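# Seat the grey arch's pegs gently into the stand's posts

## Task

Lower the grey arch onto the stand with care so the peg beneath each green end slides into the hole of its post and each green end ends up sitting on top of its post. Never strike or press hard on the stand with arms or hands, and never shove, tug or jam the arch forcefully, since that counts as failure. The arch must stay seated by itself, not because a gripper is holding it. Finish by releasing the arch and moving the grippers away.

## Robot and tools

ROBOT. Two xArm7 arms with parallel grippers, named left_arm and right_arm. The names are labels, not sides of any image. Bases in the scene frame: left_arm at (-0.028, +0.265, 0) m, quat_wxyz (+0.996, 0, 0, +0.088); right_arm at (-0.025, -0.362, 0) m, quat_wxyz (+1.000, 0, 0, -0.025).

SCENE FRAME. Origin on the tabletop midway between the arms; +z up, +x out across the table, left_arm on the +y side. All state readings use this frame.

GRIPPER AXES. Fingers extend along the gripper's +z and close along its y. The reported end_effector_position (link pinch) sits between the closed finger pads, roughly 2 cm short of the tips; closing pushes the tips about 10 mm further along +z.

RESULT LINES. A state line 'left_arm: ... | right_arm: ...' gives each gripper's position (m), quat_wxyz and velocities (m/s, rad/s). Printed positions can be off, more so at long reach. grip_measured is the measured finger opening on the command scale. 'Hand target' is where the controller is currently steering that gripper. 'pose unreachable' means a clearance check altered or blocked that arm's command. Action results also list positions at some control steps; HELD next to an arm label means part of that arm's row was held back that step. MOTOR HOT appears from 65 °C; at 80 °C an OVER-TEMPERATURE FAULT brakes the arm until it cools. A TORQUE FAULT (contact torque at a joint's load limit) makes that arm back off a little, sit still 10 s and skip the rest of the call. Load limits (N m): waist 46, shoulder 46, upper arm roll 27.6, elbow 27.6, forearm roll 27.6, wrist pitch 18.4, wrist roll 18.4; a carried object adds to them.

TOOLS.
execute_actions(actions): a list of actions run one after another. Each action is a table of at most 15 rows, one row per 1/30 s step; if shorter, its last row repeats to fill 15 steps. Every row is a single list of 14 numbers in [-1, 1] covering both arms: left_arm dx, dy, dz, rx, ry, rz, opening, then right_arm in the same order. dx..rz are an offset, in that gripper's own axes, from its measured pose when the action began (for a call's first action, the pose last reported in this scene); each row is relative to that same start, not to the row before. Scale: 1.0 = 0.6 m or 180 degrees; rx, ry, rz form one rotation vector. Opening is absolute: +1 fully open (0.084 m), -1 closed. Each step the command is clipped to within 70 mm and 16 degrees of the measured pose, so far offsets need several actions; after an action the arm only continues to its last clipped pose. An empty list just returns state and images.
move(target, speed, blocking): target is one 14-number row laid out as above, an offset in each gripper's frame from the pose in the latest result that shows one, plus absolute openings. Grippers travel straight lines that finish together in 0.5 to 10 s (cut off at 10 s). speed is the top path speed in m/s, 0.002 to 0.5, default 0.25; rotation up to twice that in rad/s. Paths ignore obstacles and the other arm, can lag, stray or overshoot speed near full reach. Openings are sent at the start. The result adds a 'move:' line: done, off_target, moving, held or fault, plus limits (paced = pose clipped; held = some steps blocked, after which the arm may jump fast), and each gripper's distance to its target. blocking=false returns after 0.5 s while motion continues; check with wait(0), and use wait or stop before sending new actions or moves.
wait(seconds): 0 to 10; arms hold their last command; returns early if a running move finishes.
stop(): brakes a running move; needs room, more when fast; fingers keep moving.
zoom_image(camera, region): camera is cam_low, cam_left_wrist or cam_right_wrist (each 672x504); region [x0, y0, x1, y1] in pixels from the top-left, at most 504 by 504.
show_instructions(): shows the reference image(s) for this task.
read_manual(section): licence texts only.
finished_scene(scene): ends the current scene (give its number) after the robot holds the last command; irreversible, and reports success.

GRIPPING. To keep hold, command an opening well under grip_measured; the bigger the gap, the stronger the squeeze (about 24 N per pad, objects up to about 6 cm). Fast closing can squeeze harder. Returning grip_measured still presses lightly.

HOLDING STILL. For an arm that should not move, send the offset back to its desired pose in a reply's first call and zeros afterwards, with its desired opening. The robot keeps running during thinking and holds the last command.

AVOID. Fast or deep contact with the stand; ramming, yanking or jamming the arch; dropping it or knocking anything off the table; arms colliding or pressing each other; long loaded holds that overheat motors. Something may occasionally nudge loose objects. Approach slowly, align both pegs over the holes, lower until the green ends sit on the posts, open, retreat, then call finished_scene. Quick, smooth, low-effort motion is preferred.

Each tool is called after "Call:" as name([rows], argument=value, ...), one row to a line, values as JSON.

## Session

Call:
show_instructions()

Call:
execute_actions(actions=[])

Reference images for this scene: Buzz-wire game page 1.

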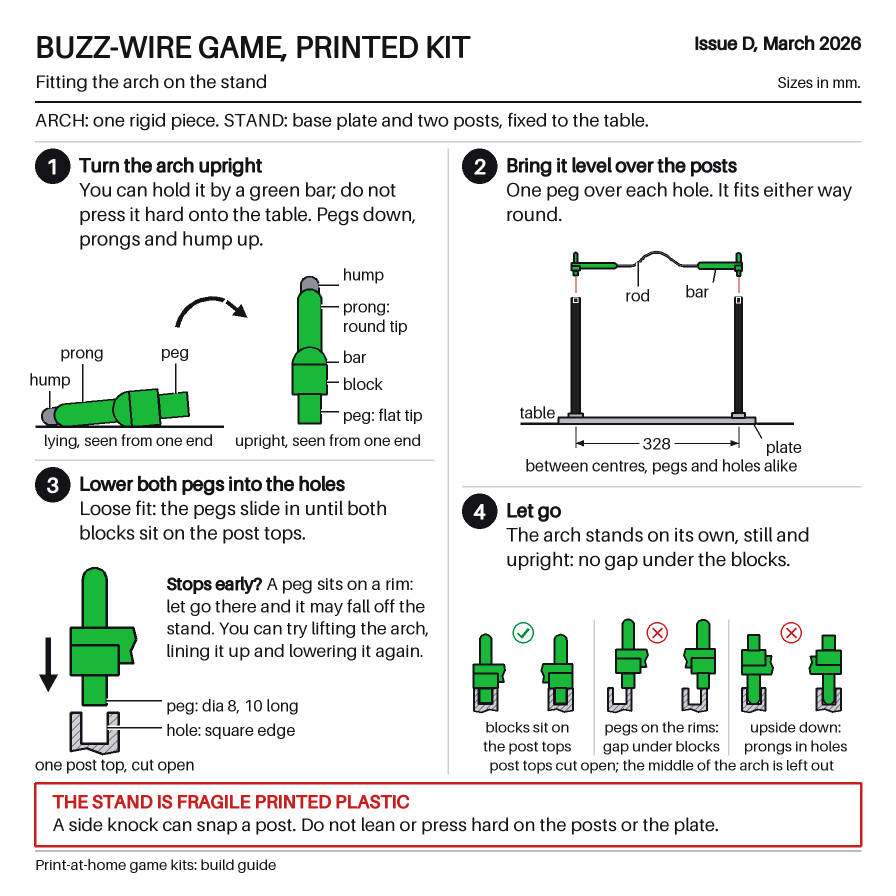

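Scene clock: 0.00 s.
left_arm: end_effector_position=(+0.0721, +0.6537, +0.3134) grip_measured=+1.00 end_effector_quat_wxyz=(+0.040, -0.581, +0.810, -0.069) end_effector_velocity=(-0.000, -0.000, +0.001) end_effector_angular_velocity=(+0.002, +0.000, -0.000) | right_arm: end_effector_position=(+0.6692, -0.5330, +0.3739) grip_measured=+1.00 end_effector_quat_wxyz=(+0.261, +0.746, +0.584, +0.187) end_effector_velocity=(+0.000, +0.000, +0.000) end_effector_angular_velocity=(-0.001, -0.000, +0.001)
Joint positions: left_arm=[ 1.453 -0.239 -0.191  1.119 -0.201  1.404 -2.903  0.084] | right_arm=[-0.287  0.358  0.127  1.717 -0.117  0.712 -1.498  0.084]
Joint velocities: left_arm=[-0.    -0.002  0.    -0.     0.    -0.     0.    -0.   ] | right_arm=[ 0.     0.     0.     0.     0.    -0.    -0.001 -0.   ]
Hand target (left_arm): +0.072, +0.654, +0.313; +0.040, -0.581, +0.810, -0.069
Hand target (right_arm): +0.669, -0.533, +0.374; +0.261, +0.746, +0.584, +0.187

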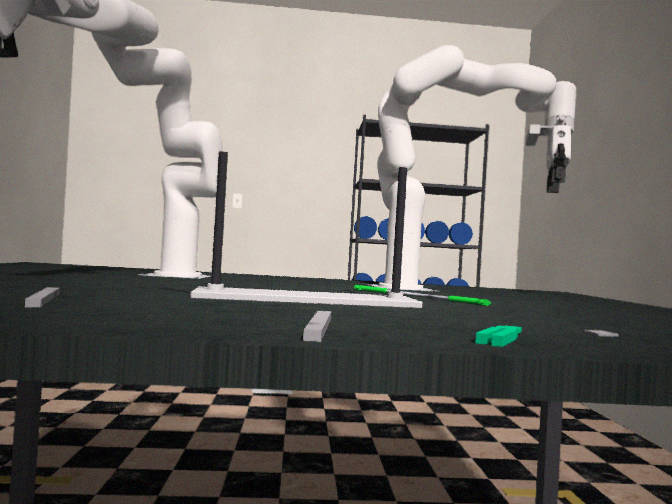

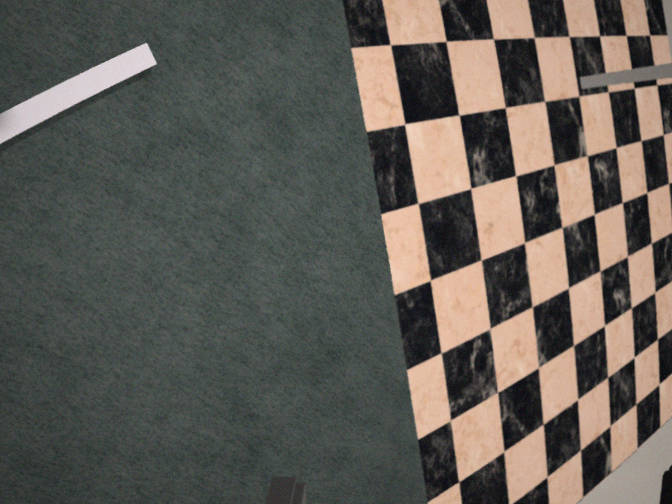

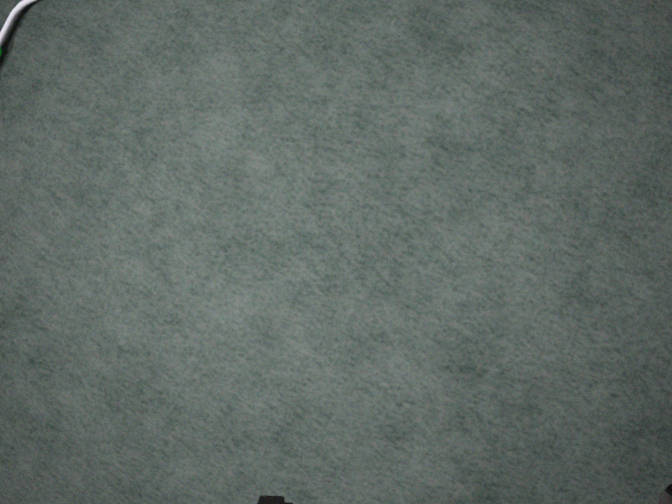

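Call:
move(target=[0.463,-0.739,0.029,-0.047,0.027,0.395,-0.2,0.306,-0.307,0.079,0.222,0.512,0.104,1], speed=0.35)

Scene clock: 10.17 s.
left_arm: end_effector_position=(+0.3980, +0.2477, +0.3699) grip_measured=-0.21 end_effector_quat_wxyz=(+0.000, +0.000, +1.000, -0.001) end_effector_velocity=(+0.002, -0.003, +0.000) end_effector_angular_velocity=(+0.004, +0.006, -0.008) | right_arm: end_effector_position=(+0.5994, -0.3304, +0.2189) grip_measured=+1.00 end_effector_quat_wxyz=(+0.499, -0.502, -0.500, -0.499) end_effector_velocity=(-0.001, +0.002, -0.004) end_effector_angular_velocity=(+0.007, +0.009, +0.008)
Joint positions: left_arm=[ 0.988 -0.351 -0.982  1.355 -0.293  1.557 -2.926  0.035] | right_arm=[-0.649  1.068  0.593  1.957  0.941  1.62  -2.083  0.084]
Joint velocities: left_arm=[ 0.005  0.016 -0.022  0.014  0.015  0.003 -0.012  0.   ] | right_arm=[ 0.004  0.011 -0.001  0.003 -0.002  0.006  0.002  0.   ]
Hand target (left_arm): +0.398, +0.247, +0.370; -0.000, +0.001, +1.000, -0.001
Hand target (right_arm): +0.599, -0.330, +0.218; +0.500, -0.502, -0.500, -0.499
Off the commanded pose (left_arm): 0.003 m, 0 deg.
Off the commanded pose (right_arm): 0.001 m, 0 deg.
move: done

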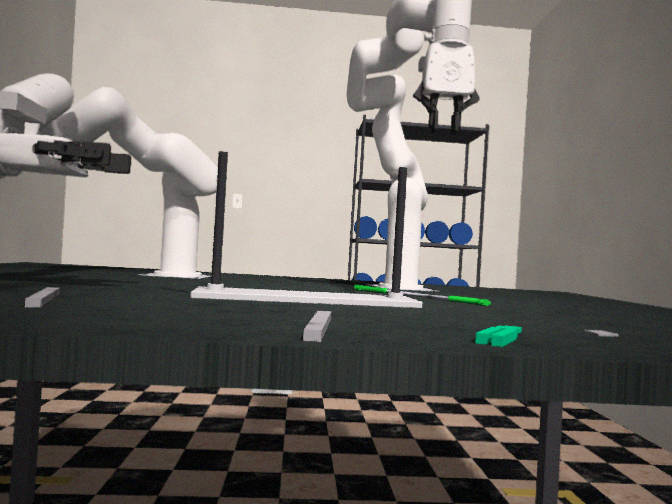

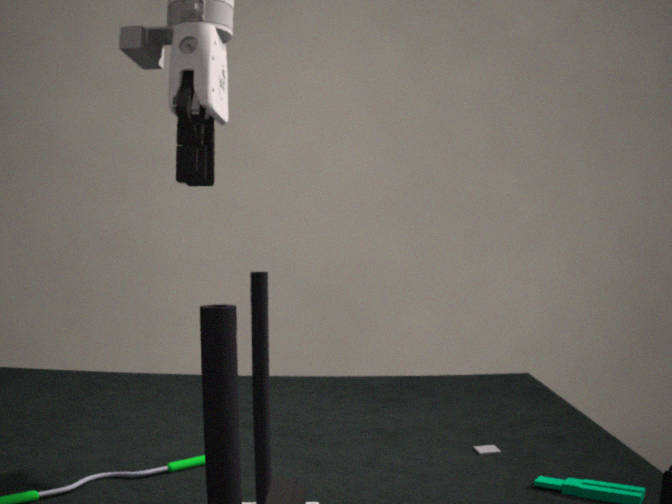

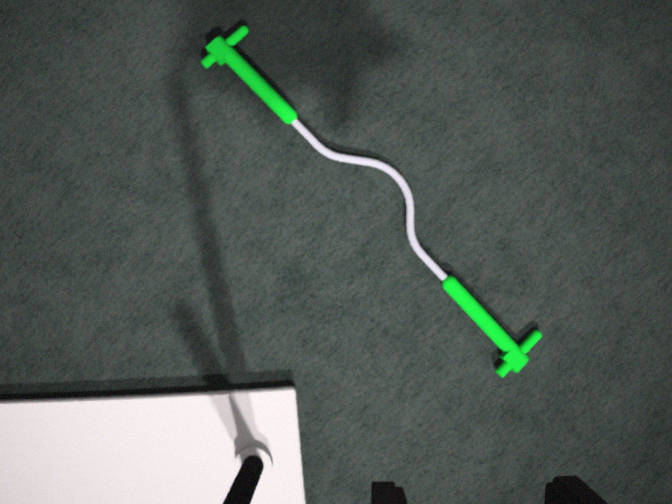

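Call:
move(target=[0.3185,-0.1465,0.5165,0,0,-0.243,-0.2,0,0,0,0,0,0,1], speed=0.3)

Scene clock: 21.07 s.
left_arm: end_effector_position=(+0.2067, +0.1593, +0.0598) grip_measured=-0.21 end_effector_quat_wxyz=(-0.001, -0.372, +0.928, -0.002) end_effector_velocity=(+0.001, -0.001, -0.002) end_effector_angular_velocity=(+0.001, -0.001, -0.001) | right_arm: end_effector_position=(+0.5994, -0.3304, +0.2189) grip_measured=+1.00 end_effector_quat_wxyz=(+0.499, -0.502, -0.500, -0.499) end_effector_velocity=(+0.000, -0.000, +0.000) end_effector_angular_velocity=(+0.001, -0.000, -0.001)
Joint positions: left_arm=[ 0.476 -1.006 -1.267  0.258 -1.133  1.103 -3.528  0.035] | right_arm=[-0.649  1.068  0.593  1.957  0.941  1.62  -2.083  0.084]
Joint velocities: left_arm=[ 0.004  0.004 -0.011  0.001 -0.007 -0.007  0.001 -0.   ] | right_arm=[-0.     0.    -0.     0.     0.001  0.    -0.    -0.   ]
Hand target (left_arm): +0.207, +0.159, +0.060; -0.001, -0.372, +0.928, -0.002
Hand target (right_arm): +0.599, -0.330, +0.219; +0.499, -0.502, -0.500, -0.499
Off the commanded pose (left_arm): 0.001 m, 0 deg.
Off the commanded pose (right_arm): 0.000 m, 0 deg.
move: done

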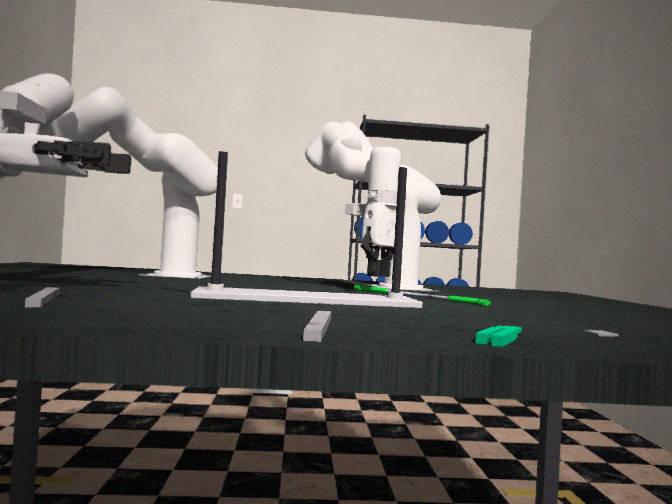

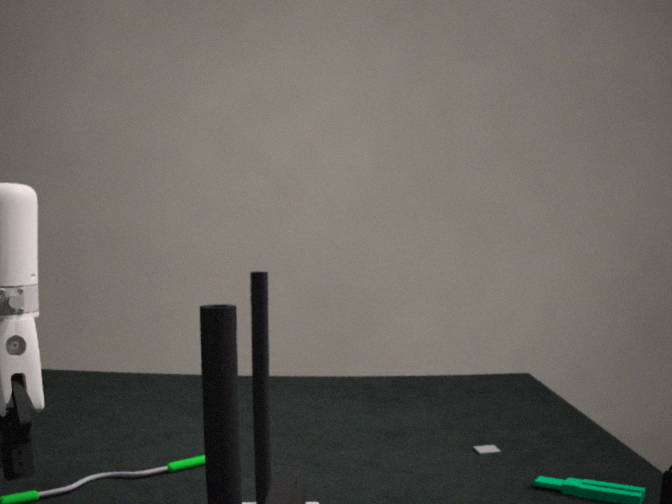

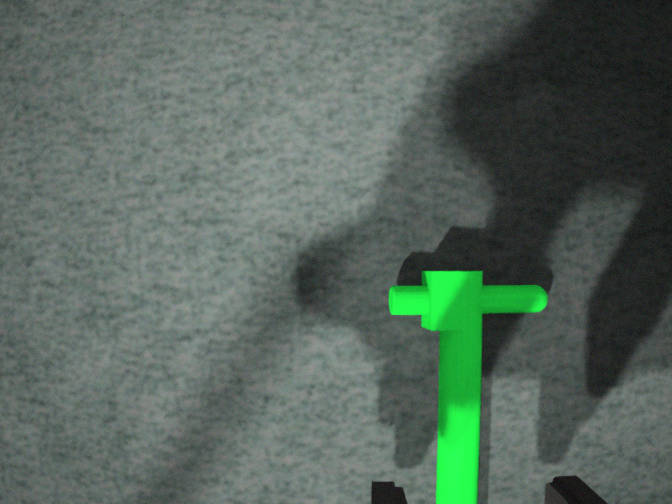

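Call:
move(target=[0.0133,0.005,0.058,0,0,0,-0.2,0,0,0,0,0,0,1], speed=0.08)

Call:
zoom_image(camera="cam_left_wrist", region=[0, 400, 140, 504])

Scene clock: 25.13 s.
left_arm: end_effector_position=(+0.1988, +0.1558, +0.0250) grip_measured=-0.21 end_effector_quat_wxyz=(-0.001, -0.372, +0.928, -0.002) end_effector_velocity=(-0.000, -0.000, -0.002) end_effector_angular_velocity=(+0.000, +0.002, -0.001) | right_arm: end_effector_position=(+0.5994, -0.3304, +0.2189) grip_measured=+1.00 end_effector_quat_wxyz=(+0.499, -0.502, -0.500, -0.499) end_effector_velocity=(+0.000, +0.000, +0.000) end_effector_angular_velocity=(+0.002, -0.000, -0.001)
Joint positions: left_arm=[ 0.511 -0.947 -1.438  0.237 -1.284  1.    -3.497  0.035] | right_arm=[-0.649  1.068  0.593  1.957  0.941  1.62  -2.083  0.084]
Joint velocities: left_arm=[ 0.007  0.006 -0.011  0.002 -0.006 -0.006  0.003 -0.   ] | right_arm=[ 0.    -0.     0.    -0.     0.002  0.    -0.     0.   ]
Hand target (left_arm): +0.199, +0.156, +0.025; -0.001, -0.372, +0.928, -0.002
Hand target (right_arm): +0.599, -0.330, +0.219; +0.499, -0.502, -0.500, -0.499
Off the commanded pose (left_arm): 0.000 m, 0 deg.
Off the commanded pose (right_arm): 0.000 m, 0 deg.
move: done

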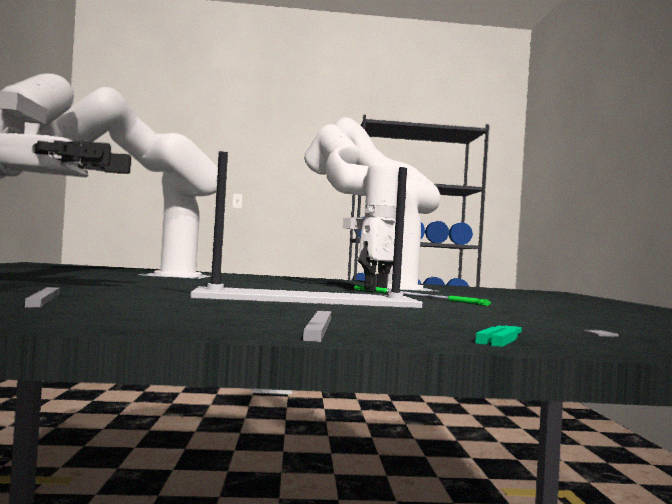

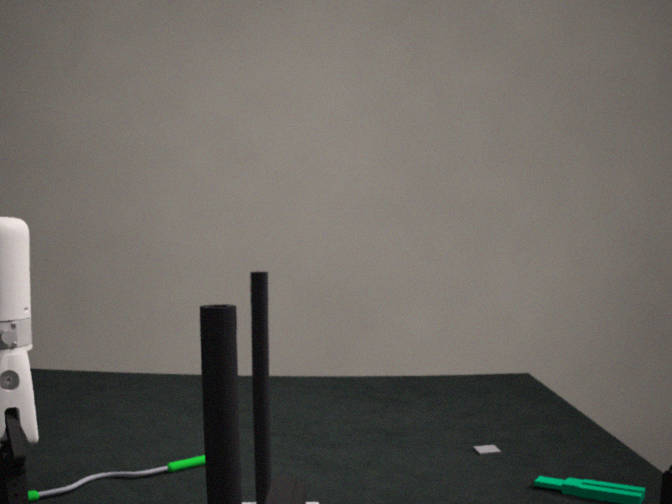

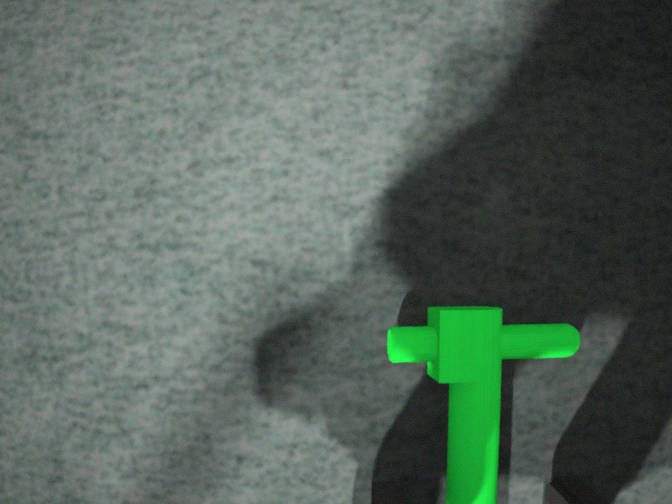

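Region (0, 400, 140, 504) of cam_left_wrist's 672x504 image, scaled by 3.600, with more detail than that image has; it fills the top 374 rows of this view, and the rest is white.

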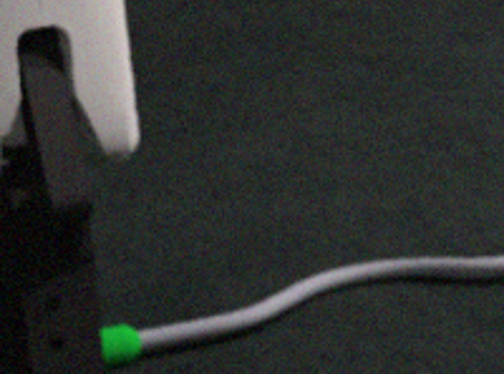

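Call:
move(target=[0,0.003,0.0065,0,0,0,-0.55,0,0,0,0,0,0,1], speed=0.02)

Call:
move(target=[0,0,0,0,0,0,-1,0,0,0,0,0,0,1])

Call:
move(target=[0,0,-0.08,0,0,0,-1,0,0,0,0,0,0,1], speed=0.1)

Scene clock: 28.33 s.
left_arm: end_effector_position=(+0.1978, +0.1570, +0.0213) grip_measured=-0.57 end_effector_quat_wxyz=(-0.001, -0.373, +0.928, -0.002) end_effector_velocity=(+0.001, -0.000, -0.001) end_effector_angular_velocity=(-0.002, -0.003, -0.000) | right_arm: end_effector_position=(+0.5994, -0.3304, +0.2189) grip_measured=+1.00 end_effector_quat_wxyz=(+0.499, -0.502, -0.500, -0.499) end_effector_velocity=(+0.000, +0.000, +0.000) end_effector_angular_velocity=(+0.000, -0.001, +0.000)
Joint positions: left_arm=[ 0.518 -0.94  -1.456  0.233 -1.301  0.988 -3.487  0.019] | right_arm=[-0.649  1.068  0.593  1.957  0.941  1.62  -2.083  0.084]
Joint velocities: left_arm=[ 0.003  0.003 -0.004  0.001 -0.006 -0.005  0.004 -0.   ] | right_arm=[ 0.     0.    -0.    -0.     0.     0.    -0.001 -0.   ]
Hand target (left_arm): +0.198, +0.157, +0.021; -0.001, -0.372, +0.928, -0.002
Hand target (right_arm): +0.599, -0.330, +0.219; +0.499, -0.502, -0.500, -0.499
Off the commanded pose (left_arm): 0.000 m, 0 deg.
Off the commanded pose (right_arm): 0.000 m, 0 deg.
move: done

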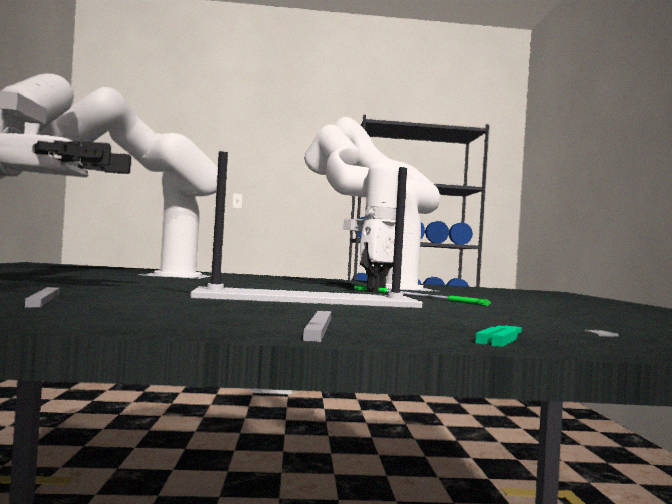

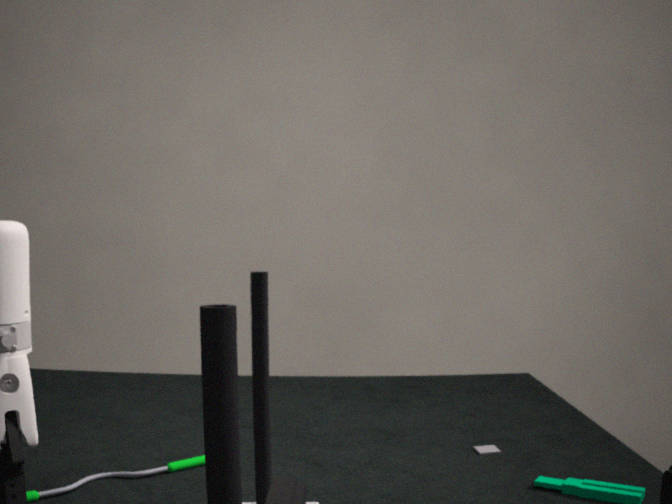

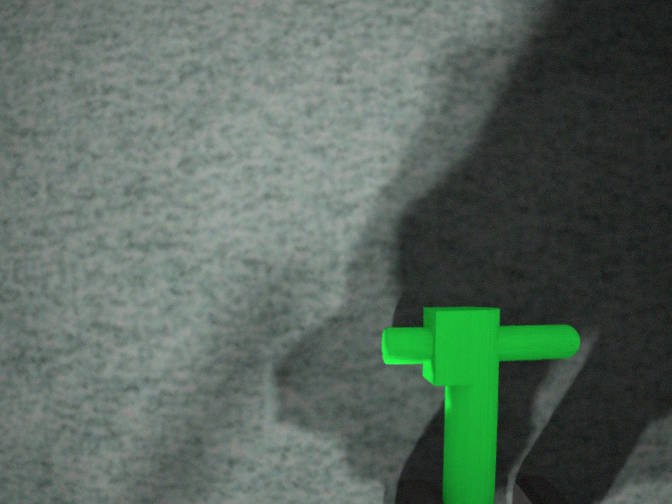

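Scene clock: 28.83 s.
left_arm: end_effector_position=(+0.1977, +0.1570, +0.0213) grip_measured=-0.74 end_effector_quat_wxyz=(-0.001, -0.372, +0.928, -0.002) end_effector_velocity=(-0.000, -0.001, -0.000) end_effector_angular_velocity=(-0.002, +0.001, -0.001) | right_arm: end_effector_position=(+0.5994, -0.3304, +0.2189) grip_measured=+1.00 end_effector_quat_wxyz=(+0.499, -0.502, -0.500, -0.499) end_effector_velocity=(+0.000, -0.000, +0.000) end_effector_angular_velocity=(-0.000, -0.003, -0.000)
Joint positions: left_arm=[ 0.518 -0.94  -1.456  0.233 -1.301  0.988 -3.487  0.011] | right_arm=[-0.649  1.068  0.593  1.957  0.941  1.62  -2.083  0.084]
Joint velocities: left_arm=[-0.001  0.001 -0.     0.    -0.001  0.     0.     0.   ] | right_arm=[ 0.     0.    -0.     0.001 -0.     0.    -0.002 -0.   ]
Hand target (left_arm): +0.198, +0.157, +0.021; -0.001, -0.373, +0.928, -0.002
Hand target (right_arm): +0.599, -0.330, +0.219; +0.499, -0.502, -0.500, -0.499
Off the commanded pose (left_arm): 0.000 m, 0 deg.
Off the commanded pose (right_arm): 0.000 m, 0 deg.
move: done

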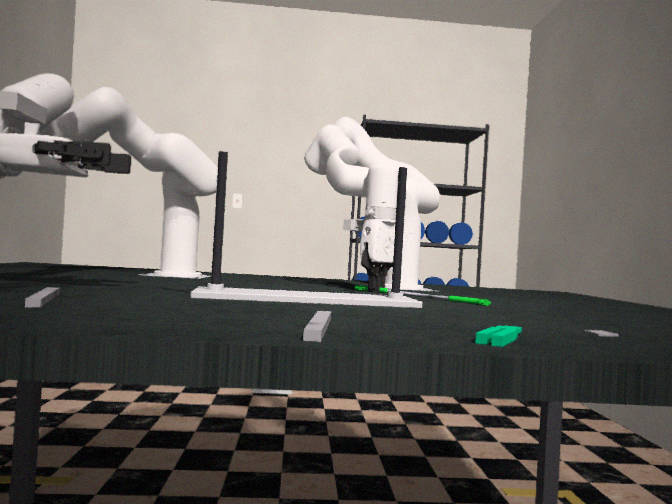

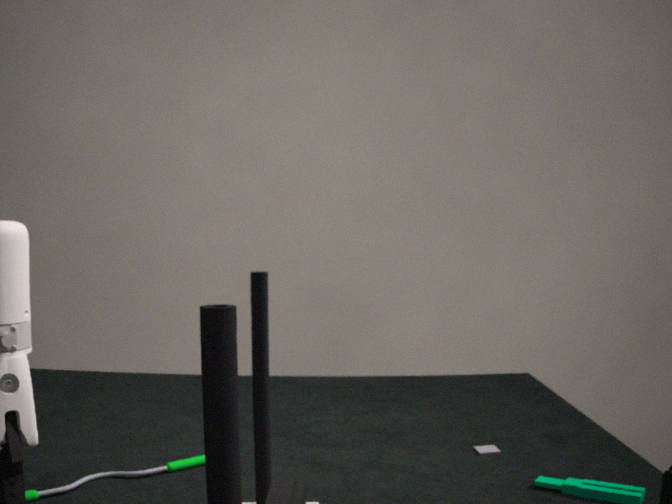

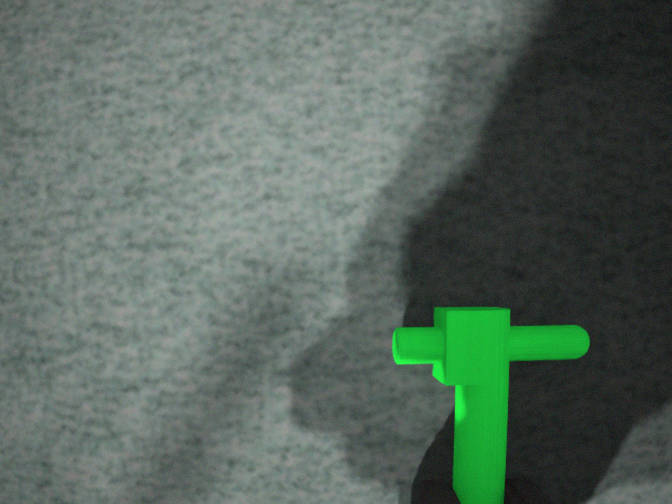

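Scene clock: 29.83 s.
left_arm: end_effector_position=(+0.1977, +0.1572, +0.0693) grip_measured=-0.74 end_effector_quat_wxyz=(-0.001, -0.372, +0.928, -0.002) end_effector_velocity=(-0.000, -0.000, +0.002) end_effector_angular_velocity=(+0.000, -0.001, -0.001) | right_arm: end_effector_position=(+0.5994, -0.3304, +0.2189) grip_measured=+1.00 end_effector_quat_wxyz=(+0.499, -0.502, -0.500, -0.499) end_effector_velocity=(-0.000, -0.001, -0.000) end_effector_angular_velocity=(-0.001, -0.001, -0.000)
Joint positions: left_arm=[ 0.404 -1.043 -1.203  0.238 -1.094  1.143 -3.568  0.011] | right_arm=[-0.649  1.068  0.593  1.957  0.941  1.62  -2.083  0.084]
Joint velocities: left_arm=[-0.006 -0.005  0.01   0.     0.008  0.006 -0.003 -0.   ] | right_arm=[-0.001  0.    -0.     0.001 -0.001 -0.    -0.001 -0.   ]
Hand target (left_arm): +0.198, +0.157, +0.070; -0.001, -0.372, +0.928, -0.002
Hand target (right_arm): +0.599, -0.330, +0.219; +0.499, -0.502, -0.500, -0.499
Off the commanded pose (left_arm): 0.000 m, 0 deg.
Off the commanded pose (right_arm): 0.000 m, 0 deg.
move: done

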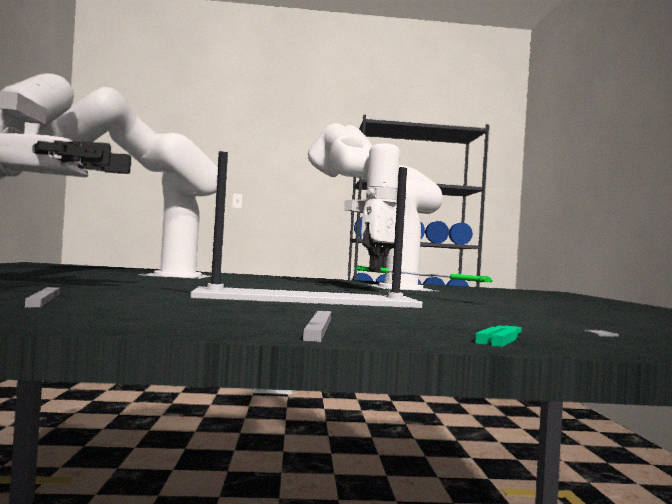

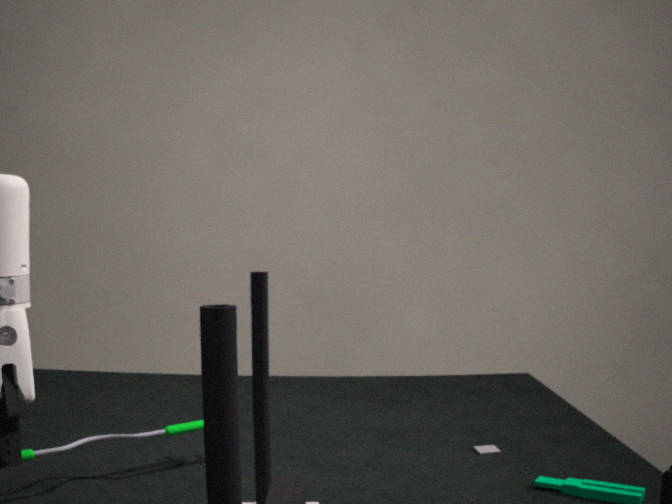

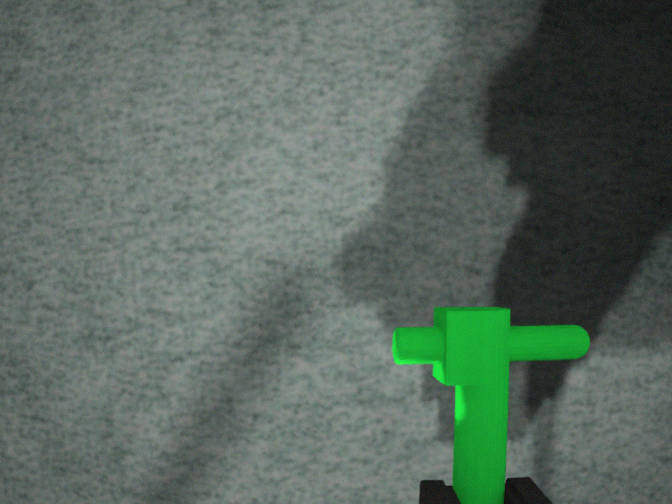

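Call:
move(target=[0,0,-0.46,0,0,0.139,-1,0,0,0,0,0,0,1], speed=0.25)

Call:
move(target=[0,0,0,0,0,0.584,-1,0,0,0,0,0,0,1], speed=0.4)

Scene clock: 33.80 s.
left_arm: end_effector_position=(+0.1974, +0.1581, +0.3454) grip_measured=-0.74 end_effector_quat_wxyz=(-0.000, -0.162, +0.987, -0.001) end_effector_velocity=(+0.000, -0.001, +0.003) end_effector_angular_velocity=(-0.001, -0.003, -0.004) | right_arm: end_effector_position=(+0.5994, -0.3304, +0.2189) grip_measured=+1.00 end_effector_quat_wxyz=(+0.499, -0.502, -0.500, -0.499) end_effector_velocity=(-0.000, -0.000, -0.000) end_effector_angular_velocity=(-0.001, -0.002, +0.001)
Joint positions: left_arm=[ 0.409 -1.011 -0.533  0.85  -0.457  1.77  -3.284  0.011] | right_arm=[-0.649  1.068  0.593  1.957  0.941  1.62  -2.083  0.084]
Joint velocities: left_arm=[0.    0.003 0.002 0.009 0.    0.003 0.001 0.   ] | right_arm=[-0.     0.     0.     0.    -0.001 -0.    -0.001 -0.   ]
Hand target (left_arm): +0.197, +0.158, +0.346; -0.000, -0.162, +0.987, -0.001
Hand target (right_arm): +0.599, -0.330, +0.219; +0.499, -0.502, -0.500, -0.499
Off the commanded pose (left_arm): 0.001 m, 0 deg.
Off the commanded pose (right_arm): 0.000 m, 0 deg.
move: done

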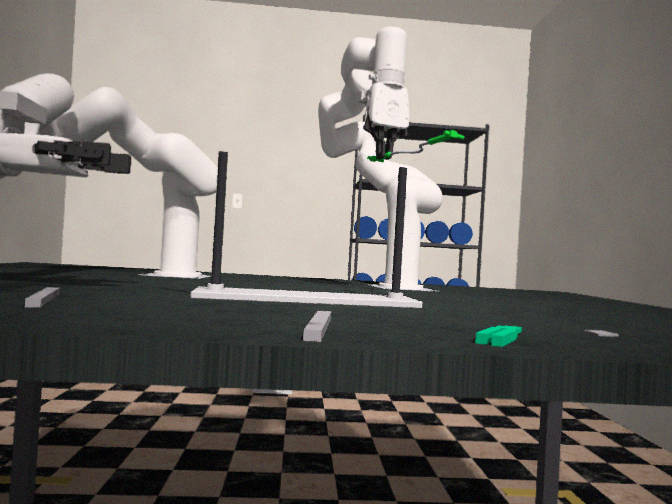

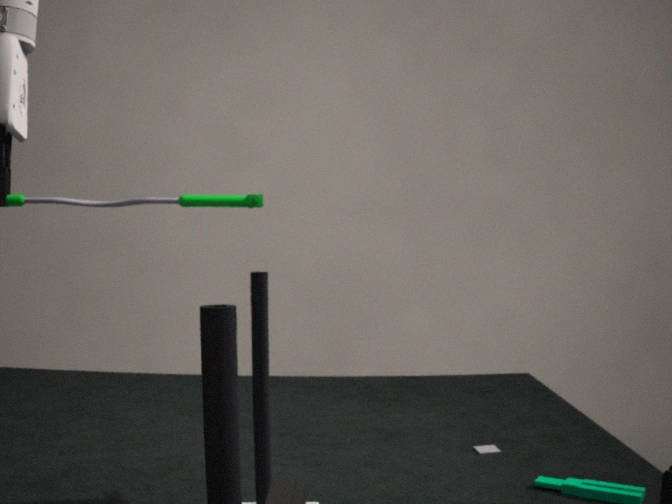

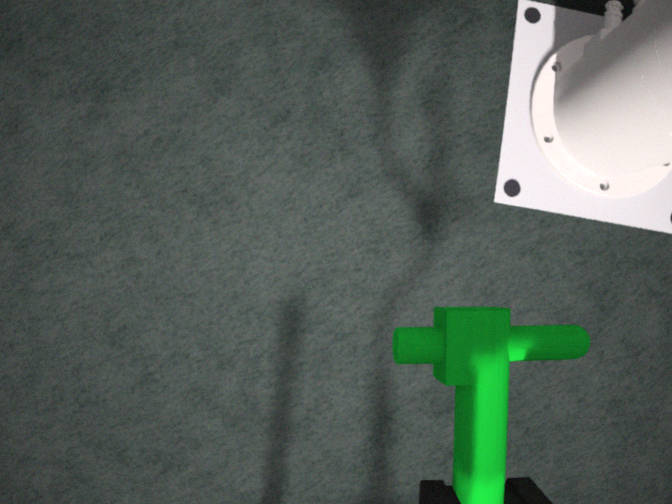

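Scene clock: 36.63 s.
left_arm: end_effector_position=(+0.1972, +0.1584, +0.3455) grip_measured=-0.74 end_effector_quat_wxyz=(+0.001, +0.684, +0.729, -0.001) end_effector_velocity=(+0.000, +0.001, -0.000) end_effector_angular_velocity=(-0.000, +0.001, -0.008) | right_arm: end_effector_position=(+0.5994, -0.3304, +0.2189) grip_measured=+1.00 end_effector_quat_wxyz=(+0.499, -0.502, -0.500, -0.499) end_effector_velocity=(+0.000, -0.000, +0.000) end_effector_angular_velocity=(+0.000, +0.001, -0.000)
Joint positions: left_arm=[-0.171 -0.819 -0.263  0.82  -0.194  1.62  -1.822  0.011] | right_arm=[-0.649  1.068  0.593  1.957  0.941  1.62  -2.083  0.084]
Joint velocities: left_arm=[-0.002  0.002  0.003 -0.     0.002 -0.001  0.008  0.   ] | right_arm=[-0.     0.     0.     0.     0.     0.     0.001 -0.   ]
Hand target (left_arm): +0.197, +0.158, +0.346; +0.001, +0.684, +0.729, -0.001
Hand target (right_arm): +0.599, -0.330, +0.219; +0.499, -0.502, -0.500, -0.499
Off the commanded pose (left_arm): 0.000 m, 0 deg.
Off the commanded pose (right_arm): 0.000 m, 0 deg.
move: done

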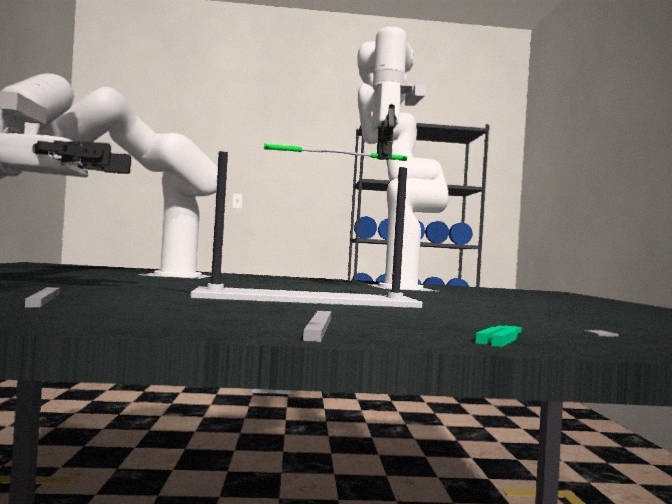

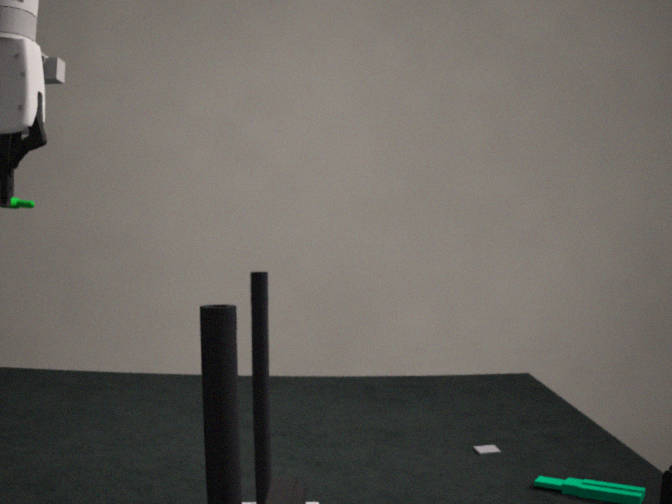

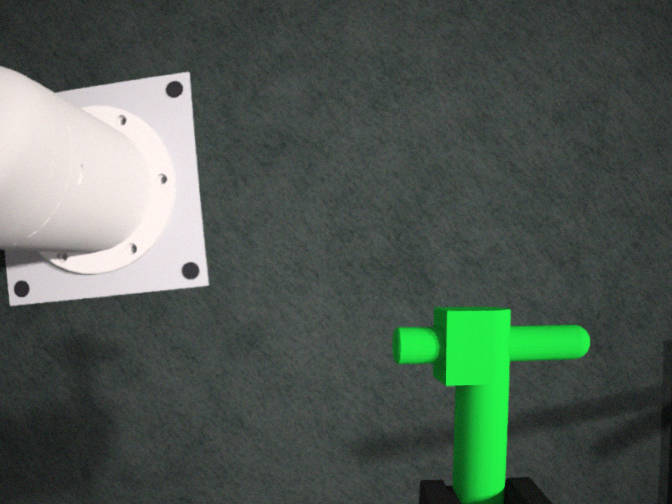

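Call:
move(target=[-0.123,0.465,0.081,-0.533,0,0,-1,0,0,0,0,0,0,1], speed=0.3)

Call:
zoom_image(camera="cam_left_wrist", region=[150, 150, 350, 400])

Call:
zoom_image(camera="cam_low", region=[200, 100, 440, 200])

Scene clock: 43.60 s.
left_arm: end_effector_position=(+0.4809, +0.1023, +0.2962) grip_measured=-0.74 end_effector_quat_wxyz=(+0.510, +0.457, +0.490, +0.539) end_effector_velocity=(+0.001, +0.001, -0.000) end_effector_angular_velocity=(-0.001, -0.006, +0.006) | right_arm: end_effector_position=(+0.5994, -0.3304, +0.2189) grip_measured=+1.00 end_effector_quat_wxyz=(+0.499, -0.502, -0.500, -0.499) end_effector_velocity=(+0.000, -0.000, +0.000) end_effector_angular_velocity=(-0.000, -0.000, -0.000)
Joint positions: left_arm=[ 1.138 -1.239 -1.761  0.505 -0.521 -0.85  -2.52   0.011] | right_arm=[-0.649  1.068  0.593  1.957  0.941  1.62  -2.083  0.084]
Joint velocities: left_arm=[ 0.002 -0.01  -0.006  0.005 -0.015  0.005  0.     0.   ] | right_arm=[-0. -0. -0.  0.  0.  0.  0. -0.]
Hand target (left_arm): +0.481, +0.102, +0.296; +0.510, +0.457, +0.489, +0.540
Hand target (right_arm): +0.599, -0.330, +0.219; +0.499, -0.502, -0.500, -0.499
Off the commanded pose (left_arm): 0.001 m, 0 deg.
Off the commanded pose (right_arm): 0.000 m, 0 deg.
move: done; limits=paced

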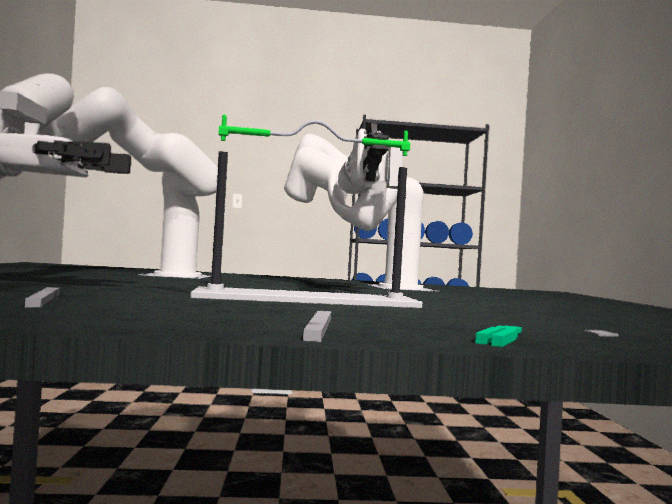

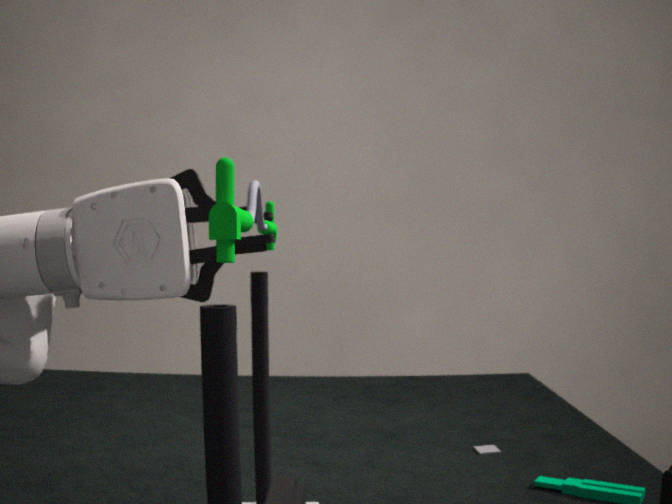

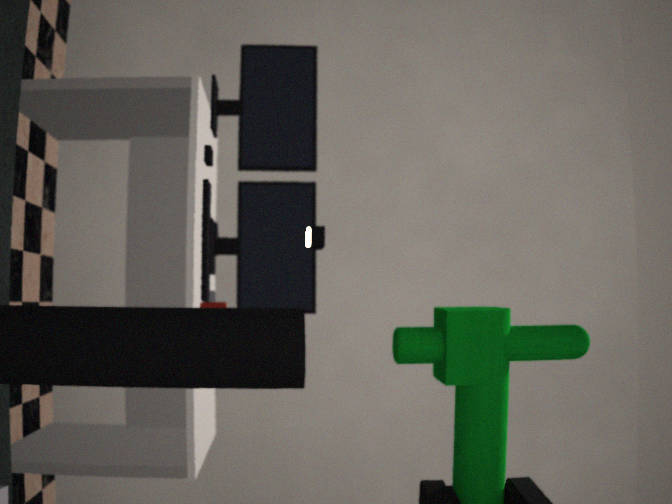

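Region (150, 150, 350, 400) of cam_left_wrist's 672x504 image, scaled by 2.016, with more detail than that image has; it fills the left 403 columns of this view, and the rest is white.

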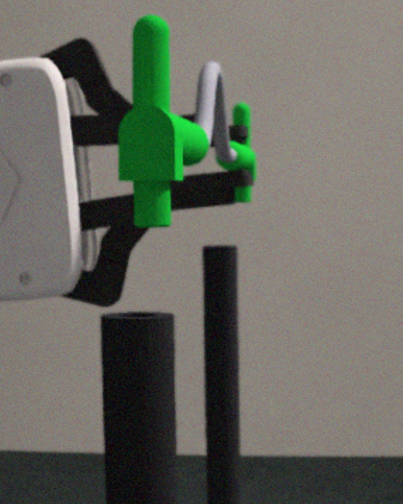

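Region (200, 100, 440, 200) of cam_low's 672x504 image, scaled by 2.100, with more detail than that image has; it fills the top 210 rows of this view, and the rest is white.

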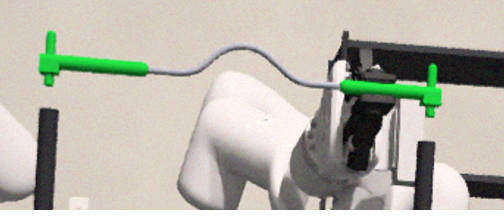

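Call:
move(target=[0.0008,-0.0215,-0.0192,0,0.0074,0,-1,0,0,0,0,0,0,1], speed=0.03)

Call:
zoom_image(camera="cam_left_wrist", region=[160, 180, 320, 360])

Call:
zoom_image(camera="cam_right_wrist", region=[280, 270, 520, 420])

Call:
zoom_image(camera="cam_low", region=[200, 100, 440, 200])

Scene clock: 52.40 s.
left_arm: end_effector_position=(+0.4707, +0.1021, +0.2822) grip_measured=-0.74 end_effector_quat_wxyz=(+0.505, +0.451, +0.496, +0.545) end_effector_velocity=(-0.001, +0.001, -0.000) end_effector_angular_velocity=(-0.000, -0.001, +0.004) | right_arm: end_effector_position=(+0.5994, -0.3304, +0.2189) grip_measured=+1.00 end_effector_quat_wxyz=(+0.499, -0.502, -0.500, -0.499) end_effector_velocity=(-0.000, +0.000, -0.000) end_effector_angular_velocity=(-0.001, -0.001, +0.001)
Joint positions: left_arm=[ 1.096 -1.286 -1.804  0.487 -0.603 -0.811 -2.524  0.011] | right_arm=[-0.649  1.068  0.593  1.957  0.941  1.62  -2.083  0.084]
Joint velocities: left_arm=[-0.003 -0.005 -0.002 -0.001 -0.008  0.005  0.    -0.   ] | right_arm=[ 0.    -0.     0.    -0.    -0.001 -0.    -0.001  0.   ]
Hand target (left_arm): +0.471, +0.102, +0.282; +0.505, +0.451, +0.496, +0.545
Hand target (right_arm): +0.599, -0.330, +0.219; +0.499, -0.502, -0.500, -0.499
Off the commanded pose (left_arm): 0.000 m, 0 deg.
Off the commanded pose (right_arm): 0.000 m, 0 deg.
move: done

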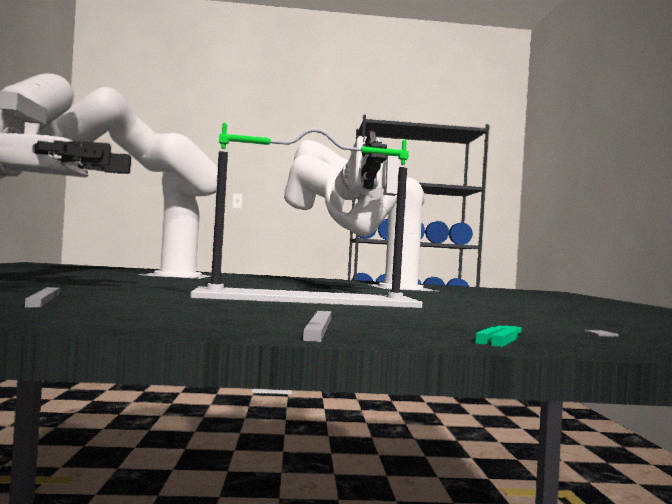

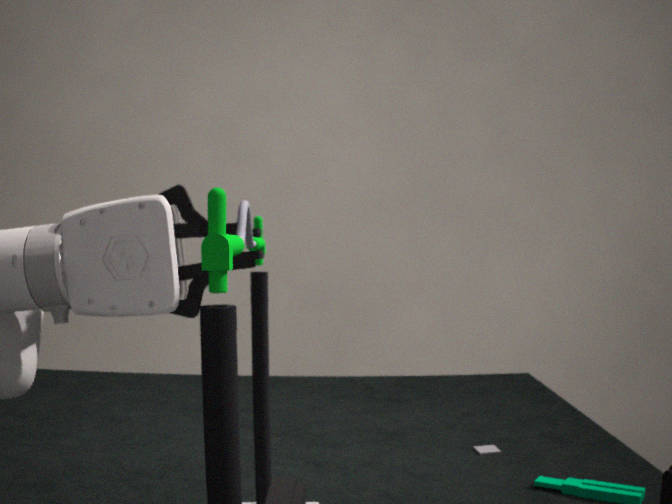

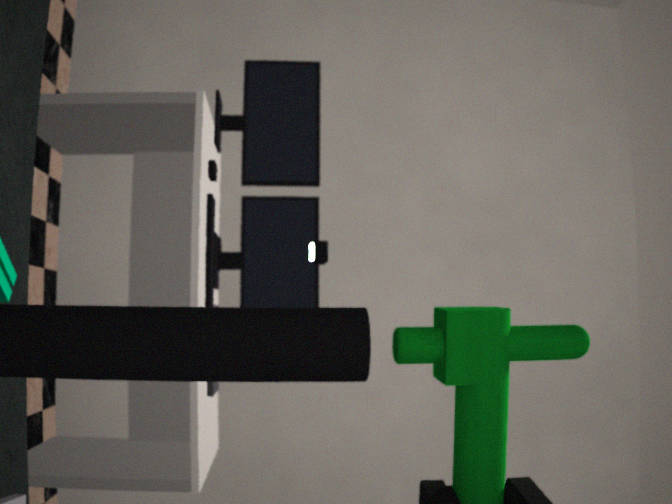

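Region (160, 180, 320, 360) of cam_left_wrist's 672x504 image, scaled by 2.800, with more detail than that image has.

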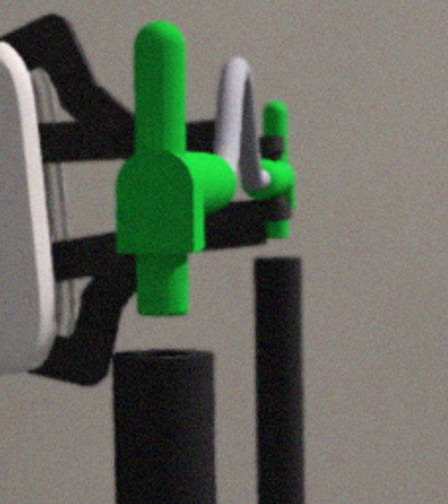

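Region (280, 270, 520, 420) of cam_right_wrist's 672x504 image, scaled by 2.100, with more detail than that image has; it fills the top 315 rows of this view, and the rest is white.

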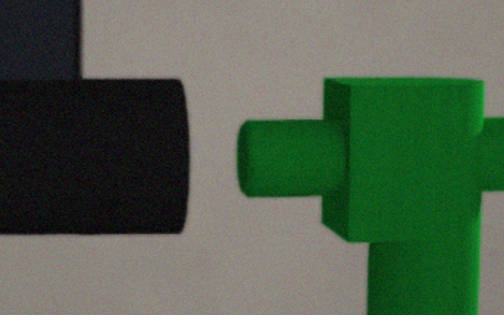

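Region (200, 100, 440, 200) of cam_low's 672x504 image, scaled by 2.100, with more detail than that image has; it fills the top 210 rows of this view, and the rest is white.

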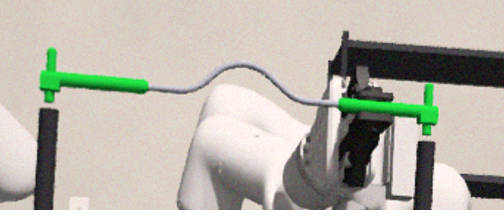

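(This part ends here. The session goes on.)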